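# Load three balls evenly into a covered pivoting tray

## Task

A tray balanced on a single pivot sits inside a transparent cover. Get exactly one ball into each of its three seats, optionally by dropping them through the chutes in the cover's top. Release each ball only once its lowest point is no higher than the chute's rim; releasing it higher can reduce or wipe out the credit. Keep the load balanced, because an uneven tray tips at once and the balls roll out. The arm bases (metres, heading in degrees counter-clockwise from +x) are arm1 x=+0.37 y=+0.18 z=+0.99 heading -166, arm2 x=-0.80 y=+1.01 z=+1.04 heading -45, arm3 x=-0.95 y=-0.22 z=+1.02 heading +68. Finish by opening the grippers and pulling the arms away; the balls must stay seated with no robot holding them.

## Robot and tools

Setup. Three identical i2rt Big YAM arms, named arm1, arm2 and arm3, each with six revolute joints, a two-finger gripper and a wrist camera. Two fixed room cameras, cam_high and cam_low, also watch the scene. Each hand reaches roughly 1.0 m from its joint 1 axis. The arms move independently; one arm being slow or stopped does not hold up the others.

Frames. Every position is in a single scene frame with its origin on the floor and +z up. The hand point lies midway between the fingertips; the hand's z axis runs along the fingers and the fingers close along its y axis. Arm bases are listed in the task with their headings.

execute_actions(actions, cameras). actions is a list holding one action or nothing. An action is an object keyed by arm name; each arm gets a "joints" object of absolute joint targets (not offsets), all motions starting at once. Keys and ranges: joint1_rad -2.879 to 2.879 (rotates the whole arm about its base, positive = counter-clockwise viewed from above, 0 = along the base heading); joint2_rad 0 to 3.141 (shoulder, 0 = upper arm pointing back about level, increasing lifts it up then forward); joint3_rad 0 to 3.019 (elbow, 0 = folded, increasing opens); joint4_rad -1.692 to 1.57 (hand pitch, positive tips fingers up); joint5_rad -1.57 to 1.57 (hand side swing, positive toward the arm's right); joint6_rad -2.094 to 2.094 (hand roll, positive clockwise seen from behind); gripper_m 0 to 0.093, the fingertip gap in metres. Angles are radians. A joint or arm omitted may still be driving toward an earlier target. An unknown key or out-of-range number rejects the whole call and nothing moves. cameras selects which images come back: omitted, null or ["all"] gives all, [] gives none; an empty actions list just reports state and pictures. The "pictures" line lists the images in order.

Reading results. joint_status tells how each commanded motion ended. Done tolerances are about ±0.045, ±0.14, ±0.09, ±0.055, ±0.03, ±0.035 rad for joints 1-6 and ±0.003 m for the gripper. off_target: stopped short and maybe still pushing. contact_stop: target dropped, holding in place. time_out: may keep pushing toward its target or a nearer one; on_its_own lists such joints, and "held at" there is the held target, not the actual position. To relieve a push, command the joint its reported position. "joint command not followed" (often with a cause line) means a self/inter-arm clearance check refused that arm's joint targets, though the gripper part still runs; those joints show not_followed and the targets may be retried on later actions. That check can react too late and ignores fingers, gripper bodies and wrist cameras, so plan arm paths to stay apart yourself. Joint torques are raw drive outputs with per-arm offsets and noise, nonzero even in free air. A stop reported in a result cancels the rest of that reply's motion, wait and finished_scene calls.

wait(seconds): 0 to 10 s with nothing newly commanded; returns state and images.
zoom_image(camera, region): enlarges [x0, y0, x1, y1] pixels of a camera's latest full image, at most 504x504, origin at top-left.
read_manual(section): returns licence texts only.
finished_scene(scene): ends the current scene by its number once the last command has been held; irreversible; the result reports success.

Cameras. Calibration gives K, distortion and T_world_to_cam per camera; wrist cameras are fisheye 616x616, room cameras 672x504. Real poses may differ by a couple of degrees and millimetres; wrist camera poses also inherit joint reading errors.

Motion cautions. Joints move at different speeds, so the hand can sweep a wide arc between postures; use intermediate postures near the cover. The arms do not halt on contact and can press hard. A hard squeeze between two arms fails the task; a hard impact may too. Knocking anything out of the work area fails. A loose object may be nudged briefly by the scene. Sustained loads heat motors: a MOTOR HOT warning appears from 85 °C, and at 100 °C the arm goes limp and drops (OVER-TEMPERATURE FAULT, joint_status limit_stop_at_motor_heat; resend targets after cooling). Avoid drops, slams and hard pushes. Lower each ball into a chute until its bottom is at or below the rim before opening, and place balls so the tray stays level, then open and retract all arms.

Each tool is called after "Call:" as a command line: name --argument value for each argument, lists and objects as JSON in quotes; but a table of rows of numbers goes row by row, as --pt "numbers of a row", without its own name.

## Session

Call:
execute_actions --actions '[]'

Scene clock: 0.00 s.
Joint torques (N m, as the arm reports them, + toward a larger angle): no reading
Motor temperatures (°C, as the motors report them): arm1=[19 21 22 22 19 23] | arm2=[20 21 20 19 23 21] | arm3=[21 21 22 22 20 19]
arm1.joint_positions: joint1_rad=-0.068 joint2_rad=+0.440 joint3_rad=+1.383 joint4_rad=-1.281 joint5_rad=+0.228 joint6_rad=+0.314 gripper_m=+0.094
arm1.joint_status: not commanded
arm1.hand: x=+0.2076 y=+0.1897 z=+1.5728 quat_wxyz=(-0.046, -0.805, +0.119, +0.580) (m; scene frame)
arm2.joint_positions: joint1_rad=-0.466 joint2_rad=+0.236 joint3_rad=+1.422 joint4_rad=-1.607 joint5_rad=-0.070 joint6_rad=+0.008 gripper_m=+0.094
arm2.joint_status: not commanded
arm2.hand: x=-0.7764 y=+0.9690 z=+1.5737 quat_wxyz=(-0.455, -0.484, -0.689, +0.289) (m; scene frame)
arm3.joint_positions: joint1_rad=+0.326 joint2_rad=+0.472 joint3_rad=+1.640 joint4_rad=-1.525 joint5_rad=+0.310 joint6_rad=+0.123 gripper_m=+0.094
arm3.joint_status: not commanded
arm3.hand: x=-0.8837 y=-0.1296 z=+1.6456 quat_wxyz=(-0.472, +0.451, -0.686, -0.321) (m; scene frame)
pictures: arm1_cam_wrist, arm2_cam_wrist, arm3_cam_wrist, cam_high, cam_low
Images, in order (width x height): arm1_cam_wrist 616x616, arm2_cam_wrist 616x616, arm3_cam_wrist 616x616, cam_high 672x504, cam_low 672x504.

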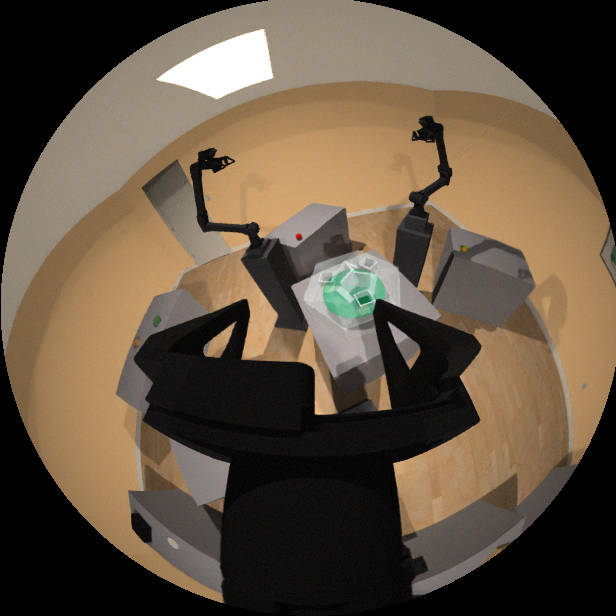

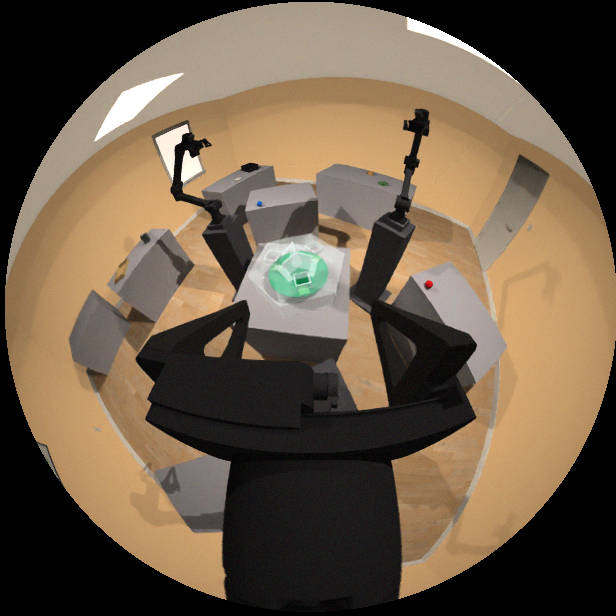

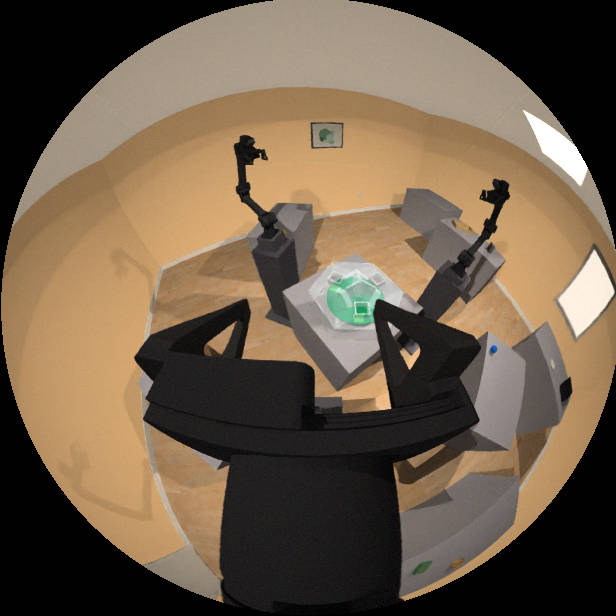

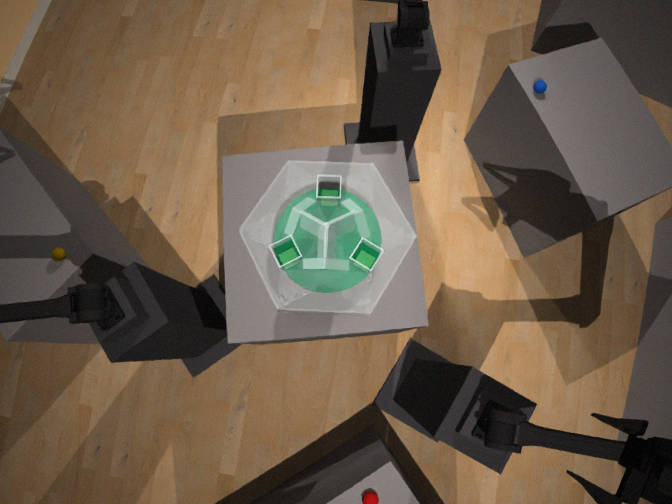

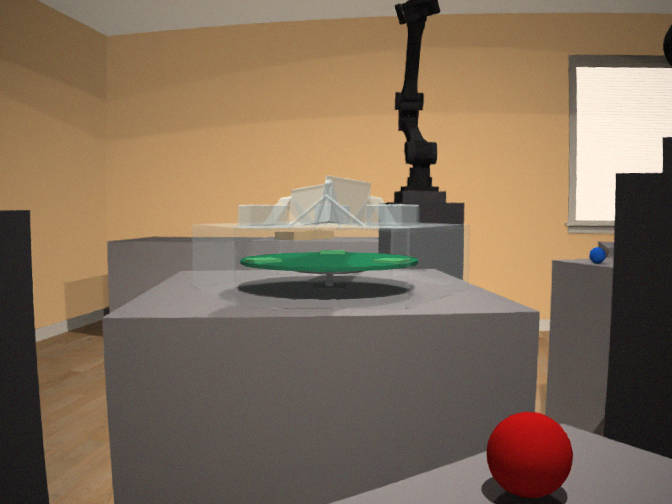

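Call:
zoom_image --camera "cam_high" --region '[220, 140, 430, 340]'

Call:
zoom_image --camera "cam_low" --region '[180, 160, 480, 320]'

Region (220, 140, 430, 340) of cam_high's 672x504 image, scaled by 2.400, with more detail than that image has; it fills the top 480 rows of this view, and the rest is white.

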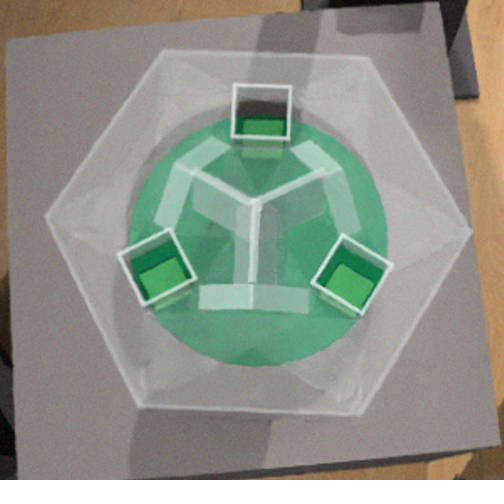

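Region (180, 160, 480, 320) of cam_low's 672x504 image, scaled by 1.680, with more detail than that image has; it fills the top 269 rows of this view, and the rest is white.

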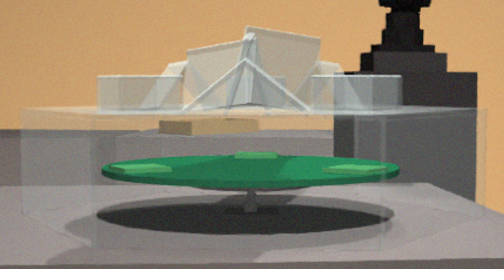

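Call:
execute_actions --actions '[{"arm1":{"joints":{"joint1_rad":1.404,"joint2_rad":2.341,"joint3_rad":1.728,"joint4_rad":-0.958,"joint5_rad":0,"joint6_rad":0}},"arm2":{"joints":{"joint1_rad":1.99,"joint2_rad":2.072,"joint3_rad":0.978,"joint4_rad":-0.477,"joint5_rad":0,"joint6_rad":0}},"arm3":{"joints":{"joint1_rad":1.272,"joint2_rad":2.062,"joint3_rad":1.065,"joint4_rad":-0.574,"joint5_rad":0,"joint6_rad":0}}}]'

Scene clock: 3.87 s.
Joint torques (N m, as the arm reports them, + toward a larger angle): arm1=[  0.52 -17.01   7.87   0.1   -0.15  -0.25] | arm2=[  0.98 -11.68   4.26   0.68   0.01  -0.04] | arm3=[ -0.47 -16.54   5.19   0.85   0.09  -0.08]
Motor temperatures (°C, as the motors report them): arm1=[19 21 23 22 19 23] | arm2=[20 21 21 19 23 21] | arm3=[21 21 23 22 20 19]
arm1.joint_positions: joint1_rad=+1.400 joint2_rad=+2.340 joint3_rad=+1.709 joint4_rad=-0.959 joint5_rad=-0.001 joint6_rad=+0.011 gripper_m=+0.094
arm1.joint_status: all done
arm1.hand: x=+0.4209 y=-0.4513 z=+0.8698 quat_wxyz=(+0.009, -0.684, -0.729, -0.011) (m; scene frame)
arm2.joint_positions: joint1_rad=+1.993 joint2_rad=+2.058 joint3_rad=+0.982 joint4_rad=-0.487 joint5_rad=+0.001 joint6_rad=+0.008 gripper_m=+0.094
arm2.joint_status: all done
arm2.hand: x=-0.6364 y=+1.4218 z=+0.8925 quat_wxyz=(-0.008, +0.561, -0.828, -0.007) (m; scene frame)
arm3.joint_positions: joint1_rad=+1.280 joint2_rad=+2.073 joint3_rad=+1.058 joint4_rad=-0.584 joint5_rad=+0.000 joint6_rad=+0.010 gripper_m=+0.094
arm3.joint_status: all done
arm3.hand: x=-1.3066 y=+0.0653 z=+0.8755 quat_wxyz=(+0.013, +0.941, -0.338, +0.010) (m; scene frame)
pictures: arm1_cam_wrist, arm2_cam_wrist, arm3_cam_wrist, cam_high, cam_low
camera_calibration (this result's frames):
arm1_cam_wrist: T_world_to_cam=[[-0.998156, -0.0596552, -0.0112204, 0.402204], [-0.0542598, 0.793993, 0.6055, -0.139647], [-0.0272123, 0.604992, -0.795766, 1.09938], [0, 0, 0, 1]] pos_world=[0.423802, -0.530242, 0.963916]
arm2_cam_wrist: T_world_to_cam=[[0.931571, -0.363321, 0.013142, 1.09822], [-0.304816, -0.76084, 0.572895, 0.378544], [-0.198146, -0.537699, -0.819523, 1.49609], [0, 0, 0, 1]] pos_world=[-0.61124, 1.49146, 0.994783]
arm3_cam_wrist: T_world_to_cam=[[0.642778, 0.766008, -0.00828528, 0.792654], [0.609449, -0.504792, 0.611357, 0.297551], [0.464122, -0.398016, -0.791312, 1.44913], [0, 0, 0, 1]] pos_world=[-1.36342, 0.1198, 0.971374]
Images, in order (width x height): arm1_cam_wrist 616x616, arm2_cam_wrist 616x616, arm3_cam_wrist 616x616, cam_high 672x504, cam_low 672x504.

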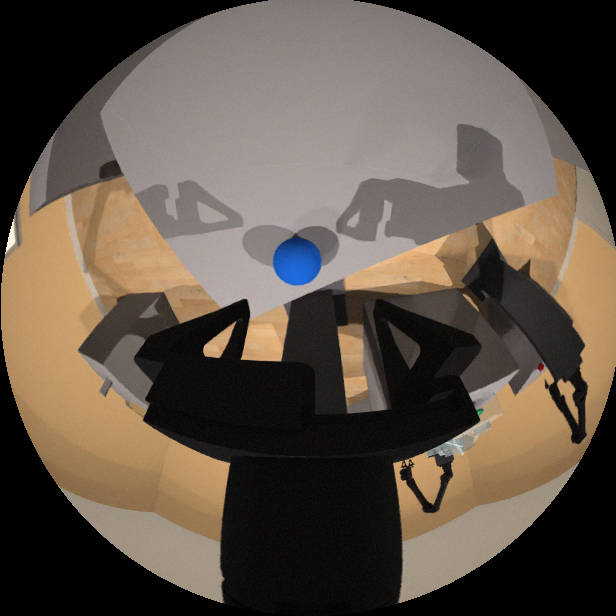

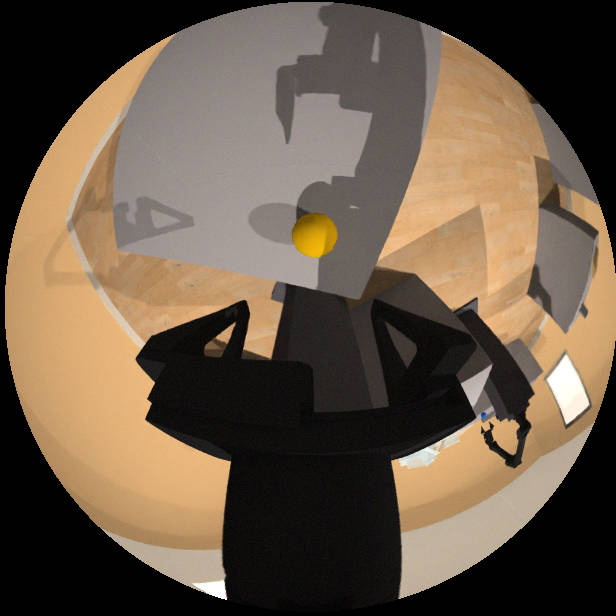

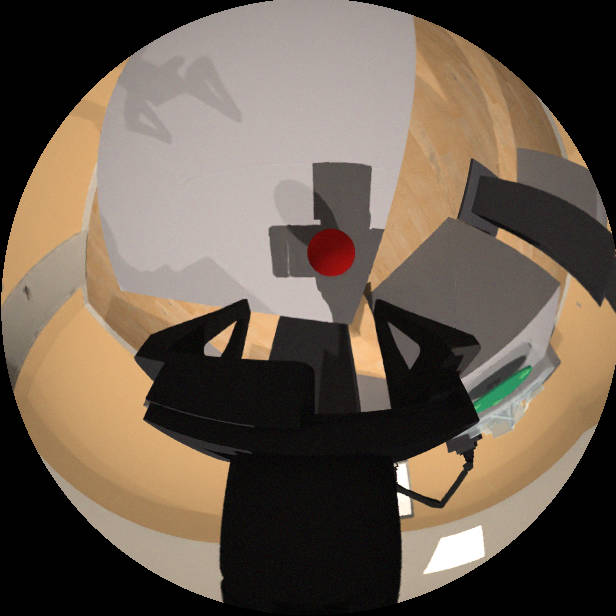

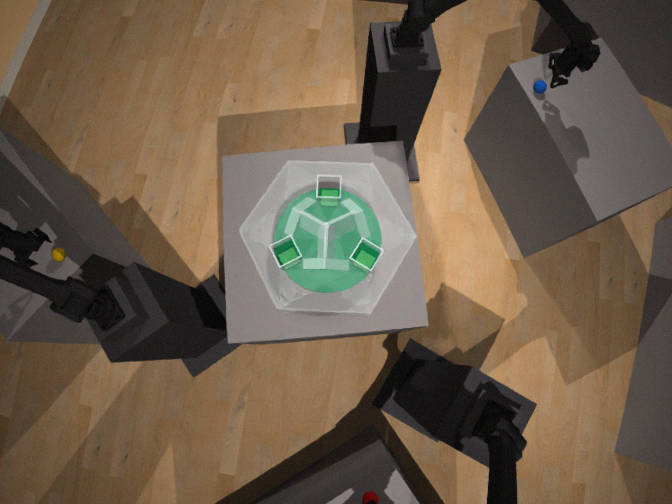

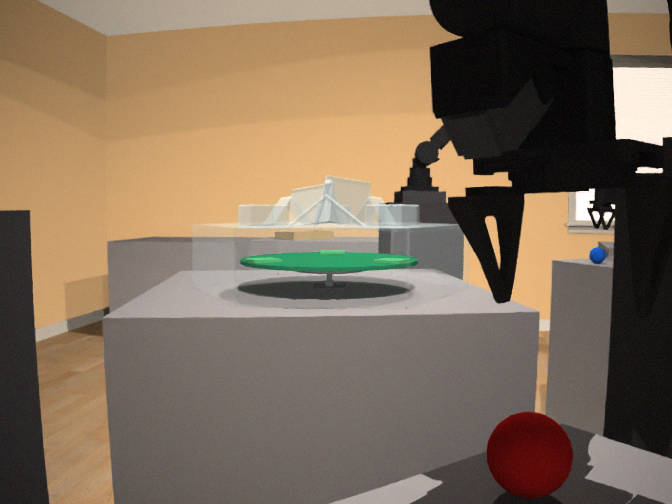

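Call:
execute_actions --actions '[{"arm1":{"joints":{"joint1_rad":1.427,"joint2_rad":2.47,"joint4_rad":-0.812}},"arm2":{"joints":{"joint1_rad":1.975,"joint2_rad":2.355,"joint3_rad":1.136,"joint4_rad":-0.35}},"arm3":{"joints":{"joint1_rad":1.224,"joint2_rad":2.272,"joint3_rad":1.108,"joint4_rad":-0.38}}}]' --cameras '["arm1_cam_wrist","arm2_cam_wrist","arm3_cam_wrist","cam_low"]'

Scene clock: 6.03 s.
Joint torques (N m, as the arm reports them, + toward a larger angle): arm1=[  0.22 -18.56   7.34   0.74  -0.15  -0.24] | arm2=[  0.02 -14.17   3.78   0.54   0.01  -0.04] | arm3=[  0.28 -18.24   4.02   0.93   0.1   -0.05]
Motor temperatures (°C, as the motors report them): arm1=[19 22 23 22 19 23] | arm2=[20 21 21 19 23 21] | arm3=[21 22 23 22 20 19]
arm1.joint_positions: joint1_rad=+1.427 joint2_rad=+2.485 joint3_rad=+1.709 joint4_rad=-0.830 joint5_rad=-0.001 joint6_rad=+0.011 gripper_m=+0.094
arm1.joint_status: all done
arm1.hand: x=+0.4367 y=-0.4388 z=+0.7806 quat_wxyz=(+0.015, -0.675, -0.738, -0.016) (m; scene frame)
arm2.joint_positions: joint1_rad=+1.989 joint2_rad=+2.353 joint3_rad=+1.131 joint4_rad=-0.357 joint5_rad=+0.001 joint6_rad=+0.008 gripper_m=+0.094
arm2.joint_status: all done
arm2.hand: x=-0.6263 y=+1.4443 z=+0.7881 quat_wxyz=(-0.002, +0.560, -0.829, -0.003) (m; scene frame)
arm3.joint_positions: joint1_rad=+1.221 joint2_rad=+2.291 joint3_rad=+1.099 joint4_rad=-0.392 joint5_rad=+0.000 joint6_rad=+0.010 gripper_m=+0.094
arm3.joint_status: all done
arm3.hand: x=-1.2918 y=+0.0866 z=+0.7853 quat_wxyz=(+0.010, +0.930, -0.366, +0.003) (m; scene frame)
pictures: arm1_cam_wrist, arm2_cam_wrist, arm3_cam_wrist, cam_low
camera_calibration (this result's frames):
arm1_cam_wrist: T_world_to_cam=[[-0.996252, -0.0857756, -0.0111876, 0.405471], [-0.0743359, 0.782803, 0.617813, -0.100511], [-0.0442356, 0.616329, -0.786245, 1.02624], [0, 0, 0, 1]] pos_world=[0.441876, -0.519041, 0.87351]
arm2_cam_wrist: T_world_to_cam=[[0.930411, -0.366282, 0.013113, 1.1019], [-0.304053, -0.751374, 0.585652, 0.435261], [-0.204661, -0.548884, -0.810456, 1.42958], [0, 0, 0, 1]] pos_world=[-0.600299, 1.51532, 0.88925]
arm3_cam_wrist: T_world_to_cam=[[0.687294, 0.726329, -0.00853371, 0.827185], [0.584744, -0.546272, 0.599718, 0.335246], [0.430931, -0.417173, -0.800166, 1.34503], [0, 0, 0, 1]] pos_world=[-1.34417, 0.143439, 0.882255]
Images, in order (width x height): arm1_cam_wrist 616x616, arm2_cam_wrist 616x616, arm3_cam_wrist 616x616, cam_low 672x504.

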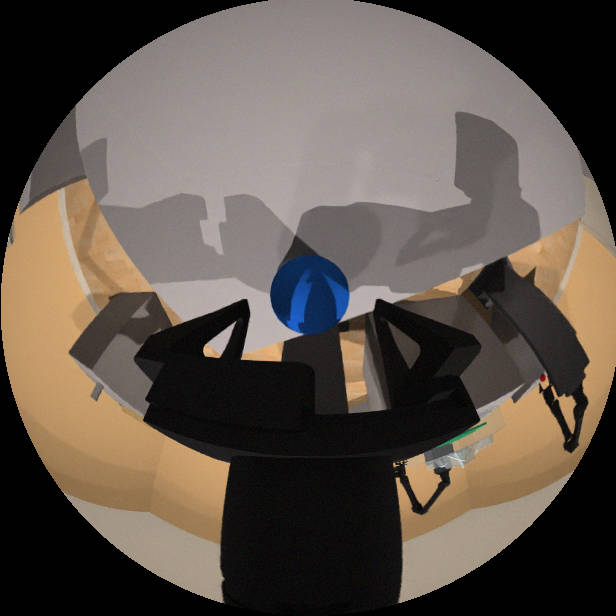

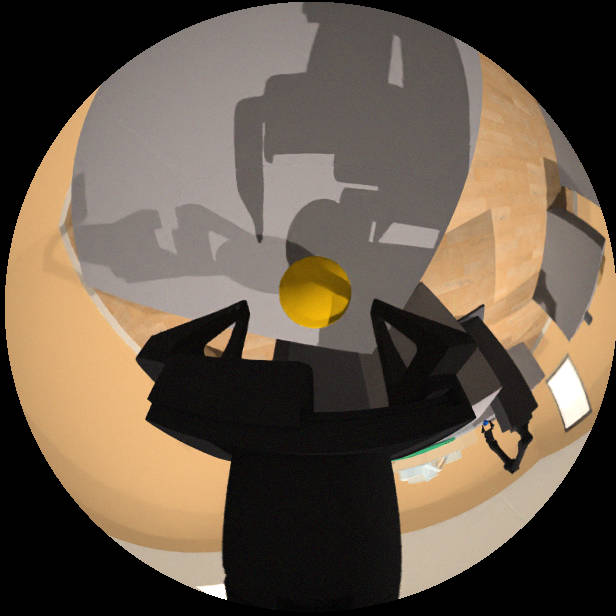

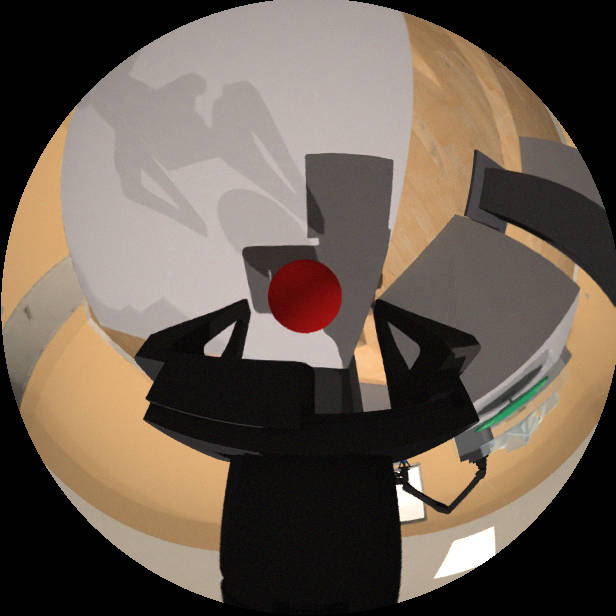

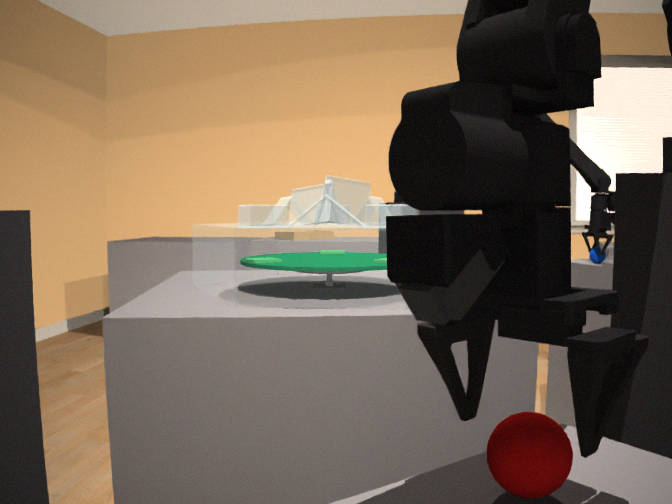

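Call:
execute_actions --actions '[{"arm1":{"joints":{"joint2_rad":2.493,"joint4_rad":-0.755}},"arm2":{"joints":{"joint1_rad":1.964,"joint2_rad":2.40,"joint4_rad":-0.272}},"arm3":{"joints":{"joint1_rad":1.236,"joint2_rad":2.315,"joint4_rad":-0.313}}}]' --cameras '["arm1_cam_wrist","arm2_cam_wrist","arm3_cam_wrist"]'

Scene clock: 7.07 s.
Joint torques (N m, as the arm reports them, + toward a larger angle): arm1=[  0.3  -17.22   7.26   0.92  -0.16  -0.24] | arm2=[  0.25 -12.53   3.69   0.97   0.01  -0.04] | arm3=[  0.6  -15.91   3.95   1.04   0.1   -0.07]
Motor temperatures (°C, as the motors report them): arm1=[19 22 24 22 19 23] | arm2=[20 22 21 19 23 21] | arm3=[21 22 23 22 20 19]
arm1.joint_positions: joint1_rad=+1.427 joint2_rad=+2.485 joint3_rad=+1.709 joint4_rad=-0.774 joint5_rad=-0.001 joint6_rad=+0.011 gripper_m=+0.094
arm1.joint_status: all done
arm1.hand: x=+0.4381 y=-0.4524 z=+0.7804 quat_wxyz=(-0.006, -0.675, -0.738, +0.003) (m; scene frame)
arm2.joint_positions: joint1_rad=+1.976 joint2_rad=+2.373 joint3_rad=+1.131 joint4_rad=-0.287 joint5_rad=+0.001 joint6_rad=+0.008 gripper_m=+0.094
arm2.joint_status: all done
arm2.hand: x=-0.6168 y=+1.4507 z=+0.7794 quat_wxyz=(-0.022, +0.554, -0.832, -0.017) (m; scene frame)
arm3.joint_positions: joint1_rad=+1.227 joint2_rad=+2.305 joint3_rad=+1.099 joint4_rad=-0.325 joint5_rad=+0.000 joint6_rad=+0.010 gripper_m=+0.094
arm3.joint_status: all done
arm3.hand: x=-1.3020 y=+0.0916 z=+0.7789 quat_wxyz=(+0.001, +0.931, -0.363, -0.021) (m; scene frame)
pictures: arm1_cam_wrist, arm2_cam_wrist, arm3_cam_wrist
camera_calibration (this result's frames):
arm1_cam_wrist: T_world_to_cam=[[-0.996201, -0.0862509, -0.0119919, 0.406061], [-0.0775322, 0.815821, 0.573084, -0.0383682], [-0.0396458, 0.571837, -0.819409, 1.03827], [0, 0, 0, 1]] pos_world=[0.442706, -0.527396, 0.877625]
arm2_cam_wrist: T_world_to_cam=[[0.924993, -0.379767, 0.0128658, 1.11194], [-0.325037, -0.773242, 0.544471, 0.498949], [-0.196824, -0.507813, -0.838681, 1.39528], [0, 0, 0, 1]] pos_world=[-0.591733, 1.51662, 0.884224]
arm3_cam_wrist: T_world_to_cam=[[0.682865, 0.730483, -0.0094439, 0.825051], [0.609969, -0.562998, 0.557648, 0.414889], [0.402036, -0.386559, -0.830024, 1.32926], [0, 0, 0, 1]] pos_world=[-1.35088, 0.144732, 0.879743]
Images, in order (width x height): arm1_cam_wrist 616x616, arm2_cam_wrist 616x616, arm3_cam_wrist 616x616.

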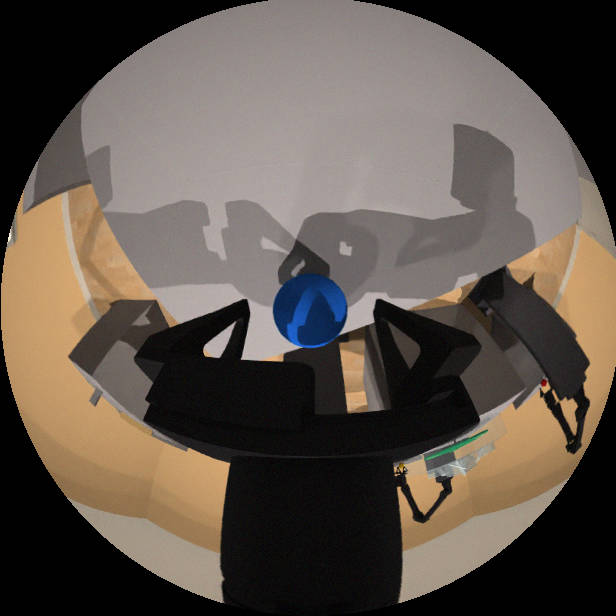

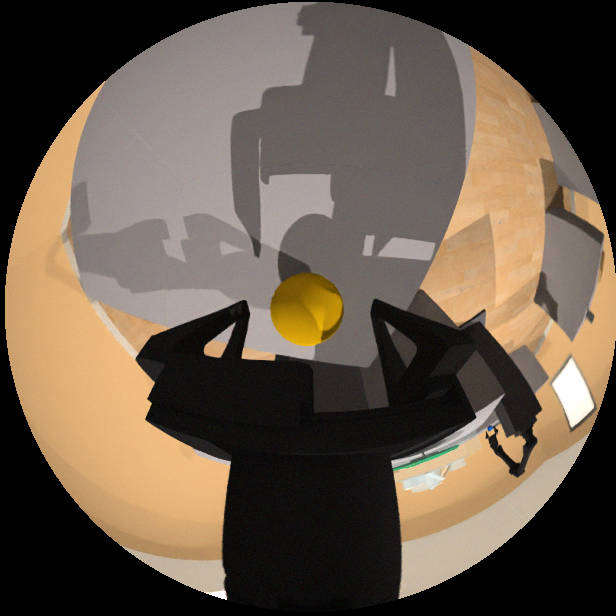

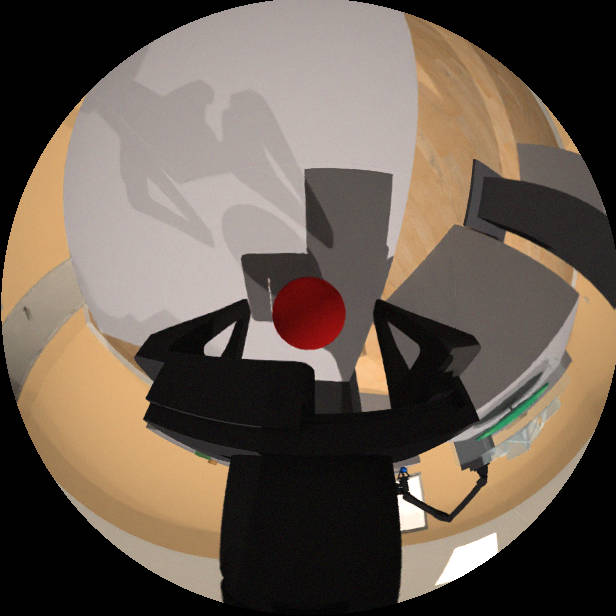

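Call:
execute_actions --actions '[{"arm1":{"joints":{"joint2_rad":2.522}},"arm2":{"joints":{"joint2_rad":2.425}},"arm3":{"joints":{"joint2_rad":2.344}}}]' --cameras '["arm1_cam_wrist","arm2_cam_wrist","arm3_cam_wrist"]'

Scene clock: 7.90 s.
Joint torques (N m, as the arm reports them, + toward a larger angle): arm1=[  0.4  -16.59   7.08   0.86  -0.15  -0.24] | arm2=[  0.22 -12.69   3.5    0.9    0.01  -0.04] | arm3=[  0.65 -16.16   3.64   0.9    0.09  -0.06]
Motor temperatures (°C, as the motors report them): arm1=[19 22 24 22 19 23] | arm2=[20 22 21 19 23 21] | arm3=[21 22 23 22 20 19]
arm1.joint_positions: joint1_rad=+1.427 joint2_rad=+2.508 joint3_rad=+1.709 joint4_rad=-0.774 joint5_rad=-0.001 joint6_rad=+0.011 gripper_m=+0.094
arm1.joint_status: all done
arm1.hand: x=+0.4373 y=-0.4445 z=+0.7664 quat_wxyz=(+0.002, -0.675, -0.738, -0.005) (m; scene frame)
arm2.joint_positions: joint1_rad=+1.976 joint2_rad=+2.401 joint3_rad=+1.131 joint4_rad=-0.286 joint5_rad=+0.001 joint6_rad=+0.008 gripper_m=+0.094
arm2.joint_status: all done
arm2.hand: x=-0.6209 y=+1.4406 z=+0.7665 quat_wxyz=(-0.011, +0.554, -0.832, -0.009) (m; scene frame)
arm3.joint_positions: joint1_rad=+1.227 joint2_rad=+2.340 joint3_rad=+1.099 joint4_rad=-0.323 joint5_rad=+0.000 joint6_rad=+0.010 gripper_m=+0.094
arm3.joint_status: all done
arm3.hand: x=-1.2928 y=+0.0830 z=+0.7635 quat_wxyz=(+0.007, +0.932, -0.363, -0.006) (m; scene frame)
pictures: arm1_cam_wrist, arm2_cam_wrist, arm3_cam_wrist
camera_calibration (this result's frames):
arm1_cam_wrist: T_world_to_cam=[[-0.996223, -0.0860502, -0.0116646, 0.40567], [-0.0762496, 0.802552, 0.591689, -0.0575771], [-0.0415535, 0.590343, -0.806082, 1.02107], [0, 0, 0, 1]] pos_world=[0.442176, -0.521666, 0.861866]
arm2_cam_wrist: T_world_to_cam=[[0.925159, -0.379359, 0.012907, 1.11161], [-0.319196, -0.759135, 0.567299, 0.462606], [-0.205412, -0.528962, -0.823411, 1.39187], [0, 0, 0, 1]] pos_world=[-0.594846, 1.50913, 0.8693]
arm3_cam_wrist: T_world_to_cam=[[0.682681, 0.730663, -0.00886501, 0.824249], [0.596368, -0.550112, 0.58457, 0.373843], [0.422247, -0.404362, -0.811295, 1.32279], [0, 0, 0, 1]] pos_world=[-1.34419, 0.138291, 0.861939]
Images, in order (width x height): arm1_cam_wrist 616x616, arm2_cam_wrist 616x616, arm3_cam_wrist 616x616.

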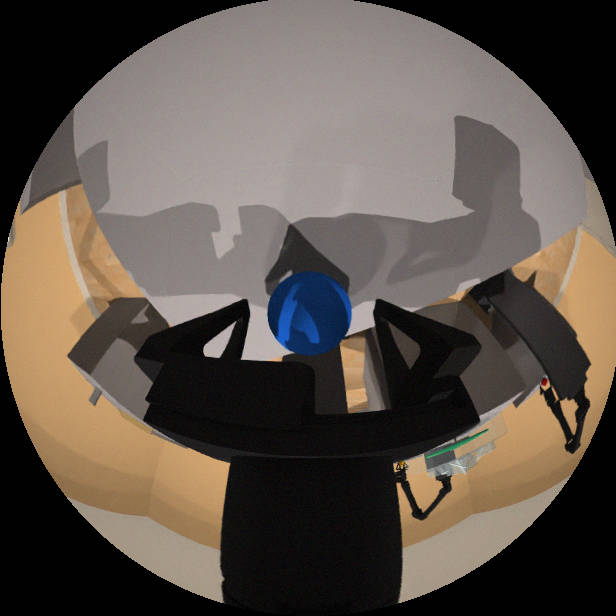

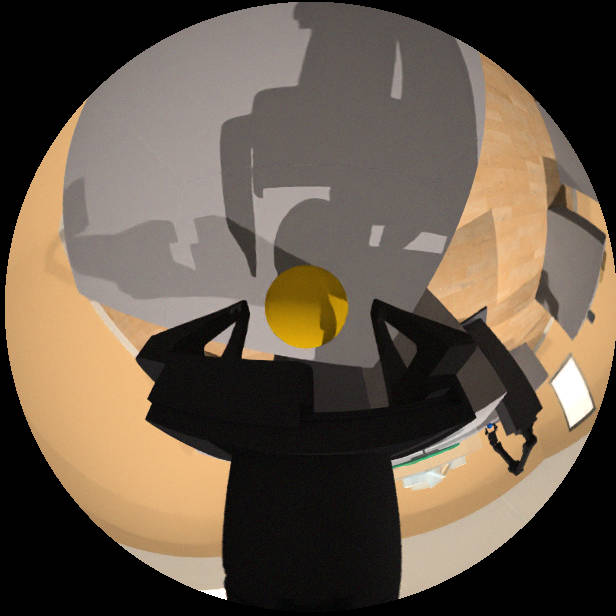

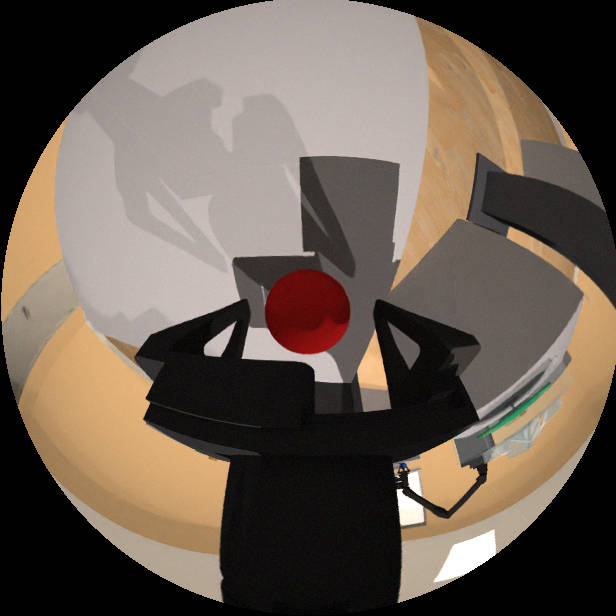

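Call:
execute_actions --actions '[{"arm1":{"joints":{"gripper_m":0.045}},"arm2":{"joints":{"gripper_m":0.045}},"arm3":{"joints":{"gripper_m":0.045}}}]' --cameras '["cam_low"]'

Scene clock: 8.57 s.
Joint torques (N m, as the arm reports them, + toward a larger angle): arm1=[  0.24 -16.68   7.06   0.86  -0.15  -0.24] | arm2=[  0.23 -13.06   3.31   0.83   0.03  -0.04] | arm3=[  0.56 -16.17   3.62   0.93   0.1   -0.07]
Motor temperatures (°C, as the motors report them): arm1=[19 23 24 22 19 23] | arm2=[20 22 21 19 23 21] | arm3=[21 22 23 22 20 19]
arm1.joint_positions: joint1_rad=+1.427 joint2_rad=+2.508 joint3_rad=+1.709 joint4_rad=-0.773 joint5_rad=-0.001 joint6_rad=+0.011 gripper_m=+0.056
arm1.joint_status: gripper_m off_target (ended at +0.056, target +0.045)
arm1.hand: x=+0.4374 y=-0.4446 z=+0.7664 quat_wxyz=(+0.002, -0.675, -0.738, -0.005) (m; scene frame)
arm2.joint_positions: joint1_rad=+1.976 joint2_rad=+2.401 joint3_rad=+1.131 joint4_rad=-0.286 joint5_rad=+0.001 joint6_rad=+0.008 gripper_m=+0.055
arm2.joint_status: gripper_m off_target (ended at +0.055, target +0.045)
arm2.hand: x=-0.6210 y=+1.4406 z=+0.7665 quat_wxyz=(-0.011, +0.554, -0.832, -0.009) (m; scene frame)
arm3.joint_positions: joint1_rad=+1.227 joint2_rad=+2.340 joint3_rad=+1.099 joint4_rad=-0.323 joint5_rad=-0.001 joint6_rad=+0.009 gripper_m=+0.055
arm3.joint_status: gripper_m off_target (ended at +0.055, target +0.045)
arm3.hand: x=-1.2930 y=+0.0828 z=+0.7635 quat_wxyz=(+0.007, +0.932, -0.363, -0.006) (m; scene frame)
pictures: cam_low
Images, in order (width x height): cam_low 672x504.

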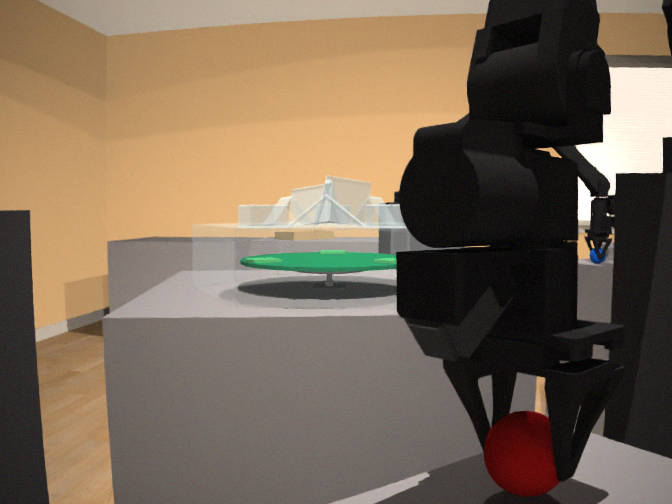

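Call:
execute_actions --actions '[{"arm1":{"joints":{"joint2_rad":1.99,"joint4_rad":-1.166,"joint6_rad":-0.43}},"arm2":{"joints":{"joint2_rad":1.9,"joint3_rad":1.305,"joint4_rad":-0.965,"joint6_rad":-0.11}},"arm3":{"joints":{"joint2_rad":2.0,"joint3_rad":1.56,"joint4_rad":-1.104,"joint6_rad":-0.407}}}]' --cameras '[]'

Call:
execute_actions --actions '[{"arm1":{"joints":{"joint1_rad":-0.57,"joint3_rad":1.605}},"arm2":{"joints":{"joint1_rad":-0.248}},"arm3":{"joints":{"joint1_rad":-0.438}}}]'

Scene clock: 10.73 s.
Joint torques (N m, as the arm reports them, + toward a larger angle): arm1=[  0.29 -17.19   9.15  -0.25  -0.19  -0.27] | arm2=[  0.29 -12.66   8.15  -0.09   0.02  -0.11] | arm3=[  0.75 -20.98   9.08   0.28   0.06  -0.08]
Motor temperatures (°C, as the motors report them): arm1=[19 23 24 22 19 23] | arm2=[20 22 21 19 23 21] | arm3=[21 22 23 22 20 19]
arm1.joint_positions: joint1_rad=+1.427 joint2_rad=+2.010 joint3_rad=+1.713 joint4_rad=-1.151 joint5_rad=-0.001 joint6_rad=-0.417 gripper_m=+0.056
arm1.joint_status: all done
arm1.hand: x=+0.4373 y=-0.4535 z=+1.0745 quat_wxyz=(-0.035, -0.502, -0.863, +0.045) (m; scene frame)
arm2.joint_positions: joint1_rad=+1.976 joint2_rad=+1.888 joint3_rad=+1.300 joint4_rad=-0.953 joint5_rad=+0.001 joint6_rad=-0.095 gripper_m=+0.055
arm2.joint_status: all done
arm2.hand: x=-0.5969 y=+1.4973 z=+1.0535 quat_wxyz=(-0.017, +0.596, -0.803, -0.012) (m; scene frame)
arm3.joint_positions: joint1_rad=+1.227 joint2_rad=+2.022 joint3_rad=+1.544 joint4_rad=-1.097 joint5_rad=-0.001 joint6_rad=-0.396 gripper_m=+0.055
arm3.joint_status: all done
arm3.hand: x=-1.3842 y=+0.1713 z=+1.0358 quat_wxyz=(+0.008, +0.986, -0.168, -0.003) (m; scene frame)
pictures: none
No camera images: the call's "cameras" was empty. Leave "cameras" out to get every camera's image.

Scene clock: 13.07 s.
Joint torques (N m, as the arm reports them, + toward a larger angle): arm1=[  0.45 -15.92   8.45  -0.41  -0.27  -0.24] | arm2=[  1.79 -13.32   8.08  -0.12   0.    -0.09] | arm3=[  0.11 -21.12   9.     0.21   0.    -0.05]
Motor temperatures (°C, as the motors report them): arm1=[19 23 25 22 19 23] | arm2=[20 22 22 19 23 21] | arm3=[21 23 24 22 20 19]
arm1.joint_positions: joint1_rad=-0.570 joint2_rad=+2.006 joint3_rad=+1.592 joint4_rad=-1.153 joint5_rad=+0.002 joint6_rad=-0.419 gripper_m=+0.056
arm1.joint_status: all done
arm1.hand: x=-0.1887 y=+0.3733 z=+1.0364 quat_wxyz=(+0.005, -0.999, -0.047, +0.000) (m; scene frame)
arm2.joint_positions: joint1_rad=-0.258 joint2_rad=+1.888 joint3_rad=+1.300 joint4_rad=-0.953 joint5_rad=+0.001 joint6_rad=-0.097 gripper_m=+0.055
arm2.joint_status: all done
arm2.hand: x=-0.5352 y=+0.5476 z=+1.0409 quat_wxyz=(-0.010, -0.459, -0.888, +0.002) (m; scene frame)
arm3.joint_positions: joint1_rad=-0.445 joint2_rad=+2.022 joint3_rad=+1.544 joint4_rad=-1.097 joint5_rad=+0.003 joint6_rad=-0.399 gripper_m=+0.055
arm3.joint_status: all done
arm3.hand: x=-0.5136 y=+0.1712 z=+1.0262 quat_wxyz=(+0.010, +0.537, -0.843, +0.004) (m; scene frame)
pictures: arm1_cam_wrist, arm2_cam_wrist, arm3_cam_wrist, cam_high, cam_low
camera_calibration (this result's frames):
arm1_cam_wrist: T_world_to_cam=[[-0.0906013, 0.995883, 0.00274526, -0.392462], [0.808346, 0.0719292, 0.584297, -0.473994], [0.581695, 0.0551572, -0.811535, 1.05297], [0, 0, 0, 1]] pos_world=[-0.264912, 0.366862, 1.13255]
arm2_cam_wrist: T_world_to_cam=[[-0.811578, -0.584165, 0.00964475, -0.123948], [-0.473578, 0.667428, 0.574685, -1.21509], [-0.342148, 0.461834, -0.818318, 0.542015], [0, 0, 0, 1]] pos_world=[-0.490586, 0.488262, 1.14303]
arm3_cam_wrist: T_world_to_cam=[[0.903074, -0.429457, 0.00500018, 0.527793], [-0.344358, -0.71707, 0.605993, -0.67244], [-0.256662, -0.548978, -0.795454, 0.902331], [0, 0, 0, 1]] pos_world=[-0.476601, 0.239838, 1.12262]
Images, in order (width x height): arm1_cam_wrist 616x616, arm2_cam_wrist 616x616, arm3_cam_wrist 616x616, cam_high 672x504, cam_low 672x504.

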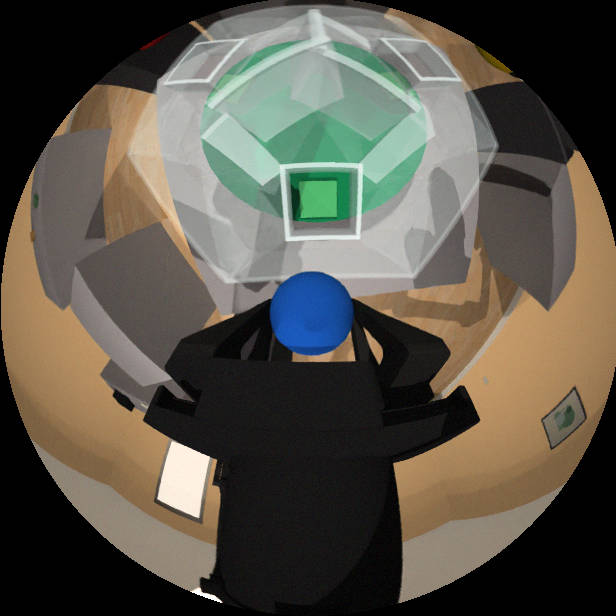

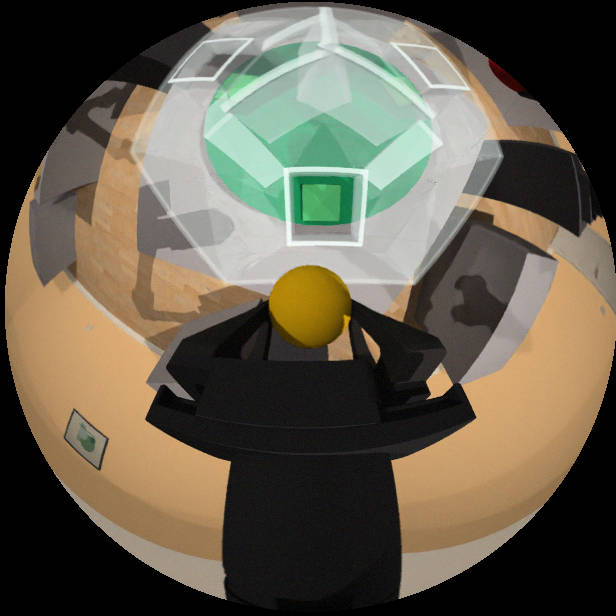

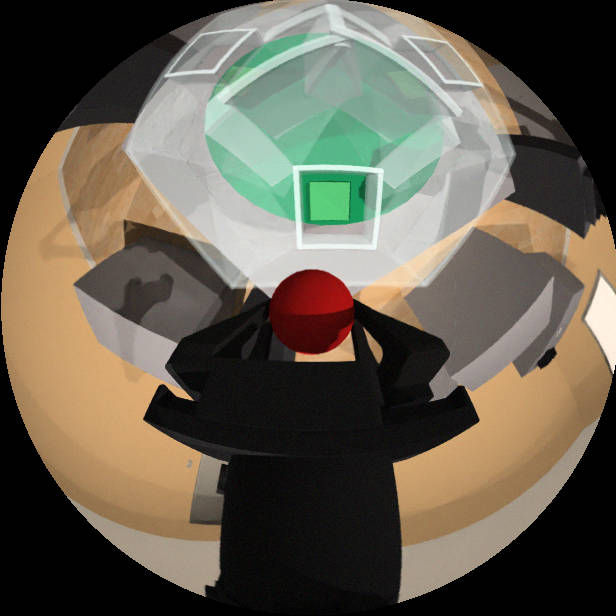

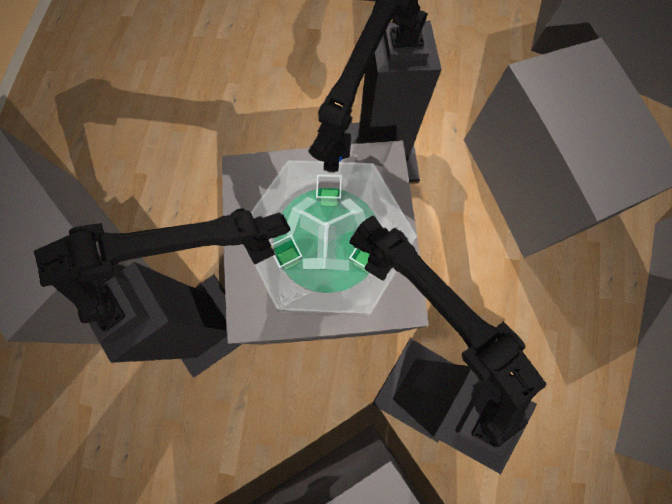

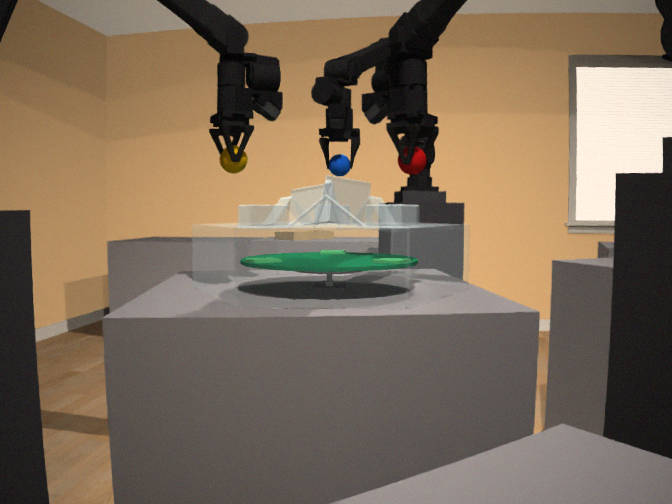

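Call:
execute_actions --actions '[{"arm1":{"joints":{"joint1_rad":-0.544,"joint2_rad":2.218,"joint3_rad":1.838}},"arm2":{"joints":{"joint1_rad":-0.288,"joint2_rad":2.098,"joint3_rad":1.505}},"arm3":{"joints":{"joint2_rad":2.202,"joint3_rad":1.773}}}]' --cameras '["arm1_cam_wrist","arm2_cam_wrist","arm3_cam_wrist","cam_low"]'

Scene clock: 14.83 s.
Joint torques (N m, as the arm reports them, + toward a larger angle): arm1=[ -0.28 -18.99  11.16  -0.33  -0.28  -0.24] | arm2=[  0.44 -16.96  11.17   0.     0.    -0.09] | arm3=[  0.16 -23.46  11.81   0.32  -0.01  -0.05]
Motor temperatures (°C, as the motors report them): arm1=[19 24 25 22 19 23] | arm2=[20 23 22 19 23 21] | arm3=[21 23 25 22 20 19]
arm1.joint_positions: joint1_rad=-0.545 joint2_rad=+2.243 joint3_rad=+1.781 joint4_rad=-1.157 joint5_rad=+0.002 joint6_rad=-0.419 gripper_m=+0.056
arm1.joint_status: all done
arm1.hand: x=-0.2384 y=+0.3742 z=+0.9597 quat_wxyz=(-0.004, -0.998, -0.059, -0.024) (m; scene frame)
arm2.joint_positions: joint1_rad=-0.278 joint2_rad=+2.098 joint3_rad=+1.458 joint4_rad=-0.958 joint5_rad=+0.001 joint6_rad=-0.097 gripper_m=+0.055
arm2.joint_status: all done
arm2.hand: x=-0.5242 y=+0.5071 z=+0.9787 quat_wxyz=(+0.014, -0.468, -0.884, -0.014) (m; scene frame)
arm3.joint_positions: joint1_rad=-0.445 joint2_rad=+2.226 joint3_rad=+1.723 joint4_rad=-1.102 joint5_rad=+0.003 joint6_rad=-0.399 gripper_m=+0.055
arm3.joint_status: all done
arm3.hand: x=-0.4799 y=+0.2016 z=+0.9648 quat_wxyz=(+0.024, +0.537, -0.843, +0.007) (m; scene frame)
pictures: arm1_cam_wrist, arm2_cam_wrist, arm3_cam_wrist, cam_low
camera_calibration (this result's frames):
arm1_cam_wrist: T_world_to_cam=[[-0.114118, 0.993308, -0.0177982, -0.382534], [0.777054, 0.100407, 0.621373, -0.442798], [0.619002, 0.0570799, -0.783313, 1.00066], [0, 0, 0, 1]] pos_world=[-0.318989, 0.367317, 1.05217]
arm2_cam_wrist: T_world_to_cam=[[-0.822334, -0.568991, 0.00394067, -0.145843], [-0.444482, 0.646681, 0.619871, -1.16556], [-0.355249, 0.50799, -0.784694, 0.450403], [0, 0, 0, 1]] pos_world=[-0.477995, 0.44196, 1.0765]
arm3_cam_wrist: T_world_to_cam=[[0.903029, -0.429531, -0.00649123, 0.521736], [-0.330619, -0.70457, 0.627911, -0.618878], [-0.274281, -0.564875, -0.778258, 0.856975], [0, 0, 0, 1]] pos_world=[-0.440704, 0.272143, 1.05894]
Images, in order (width x height): arm1_cam_wrist 616x616, arm2_cam_wrist 616x616, arm3_cam_wrist 616x616, cam_low 672x504.

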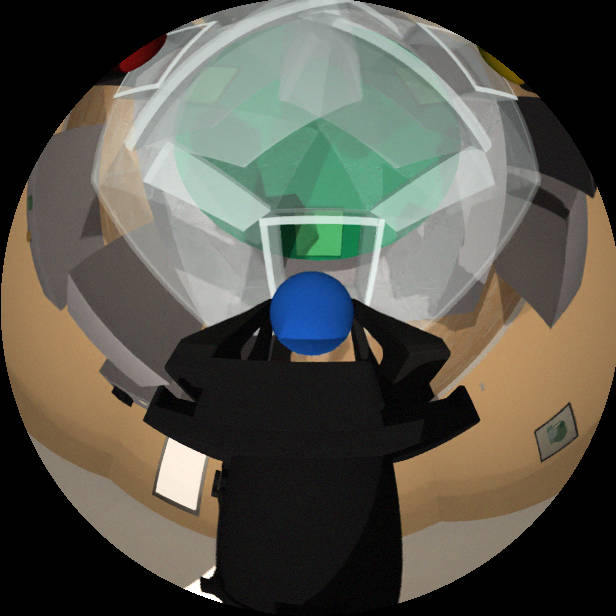

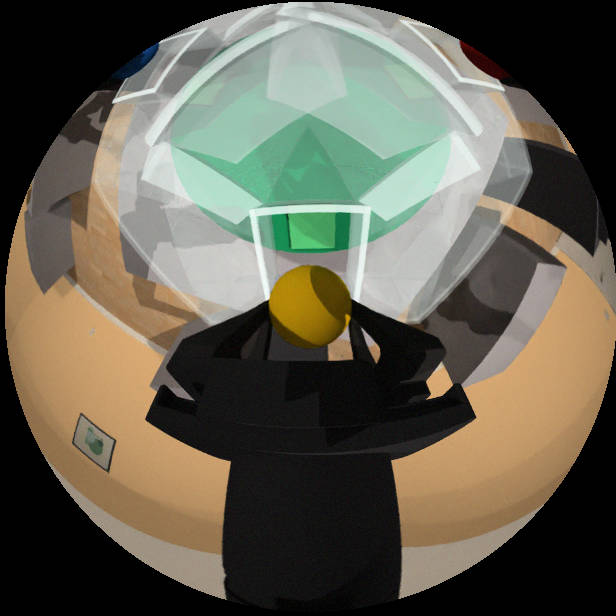

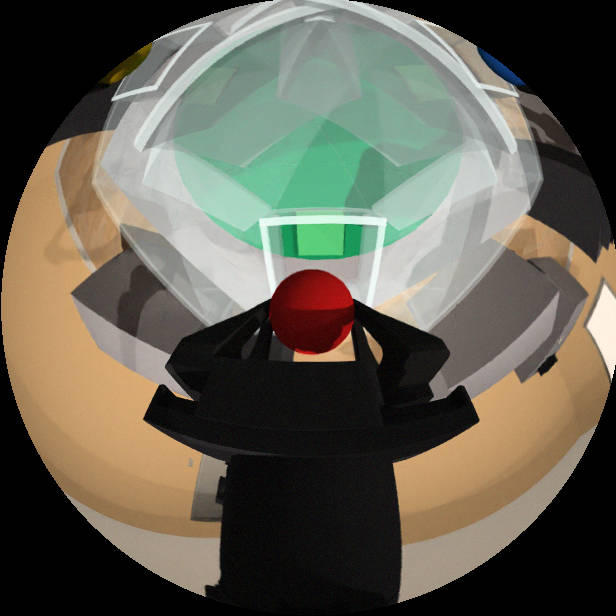

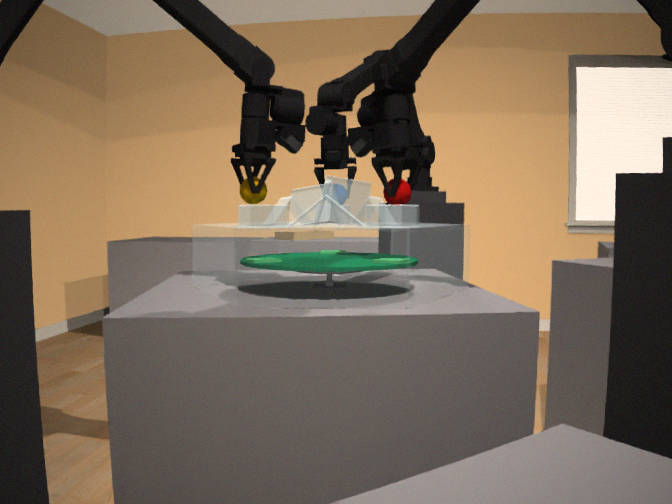

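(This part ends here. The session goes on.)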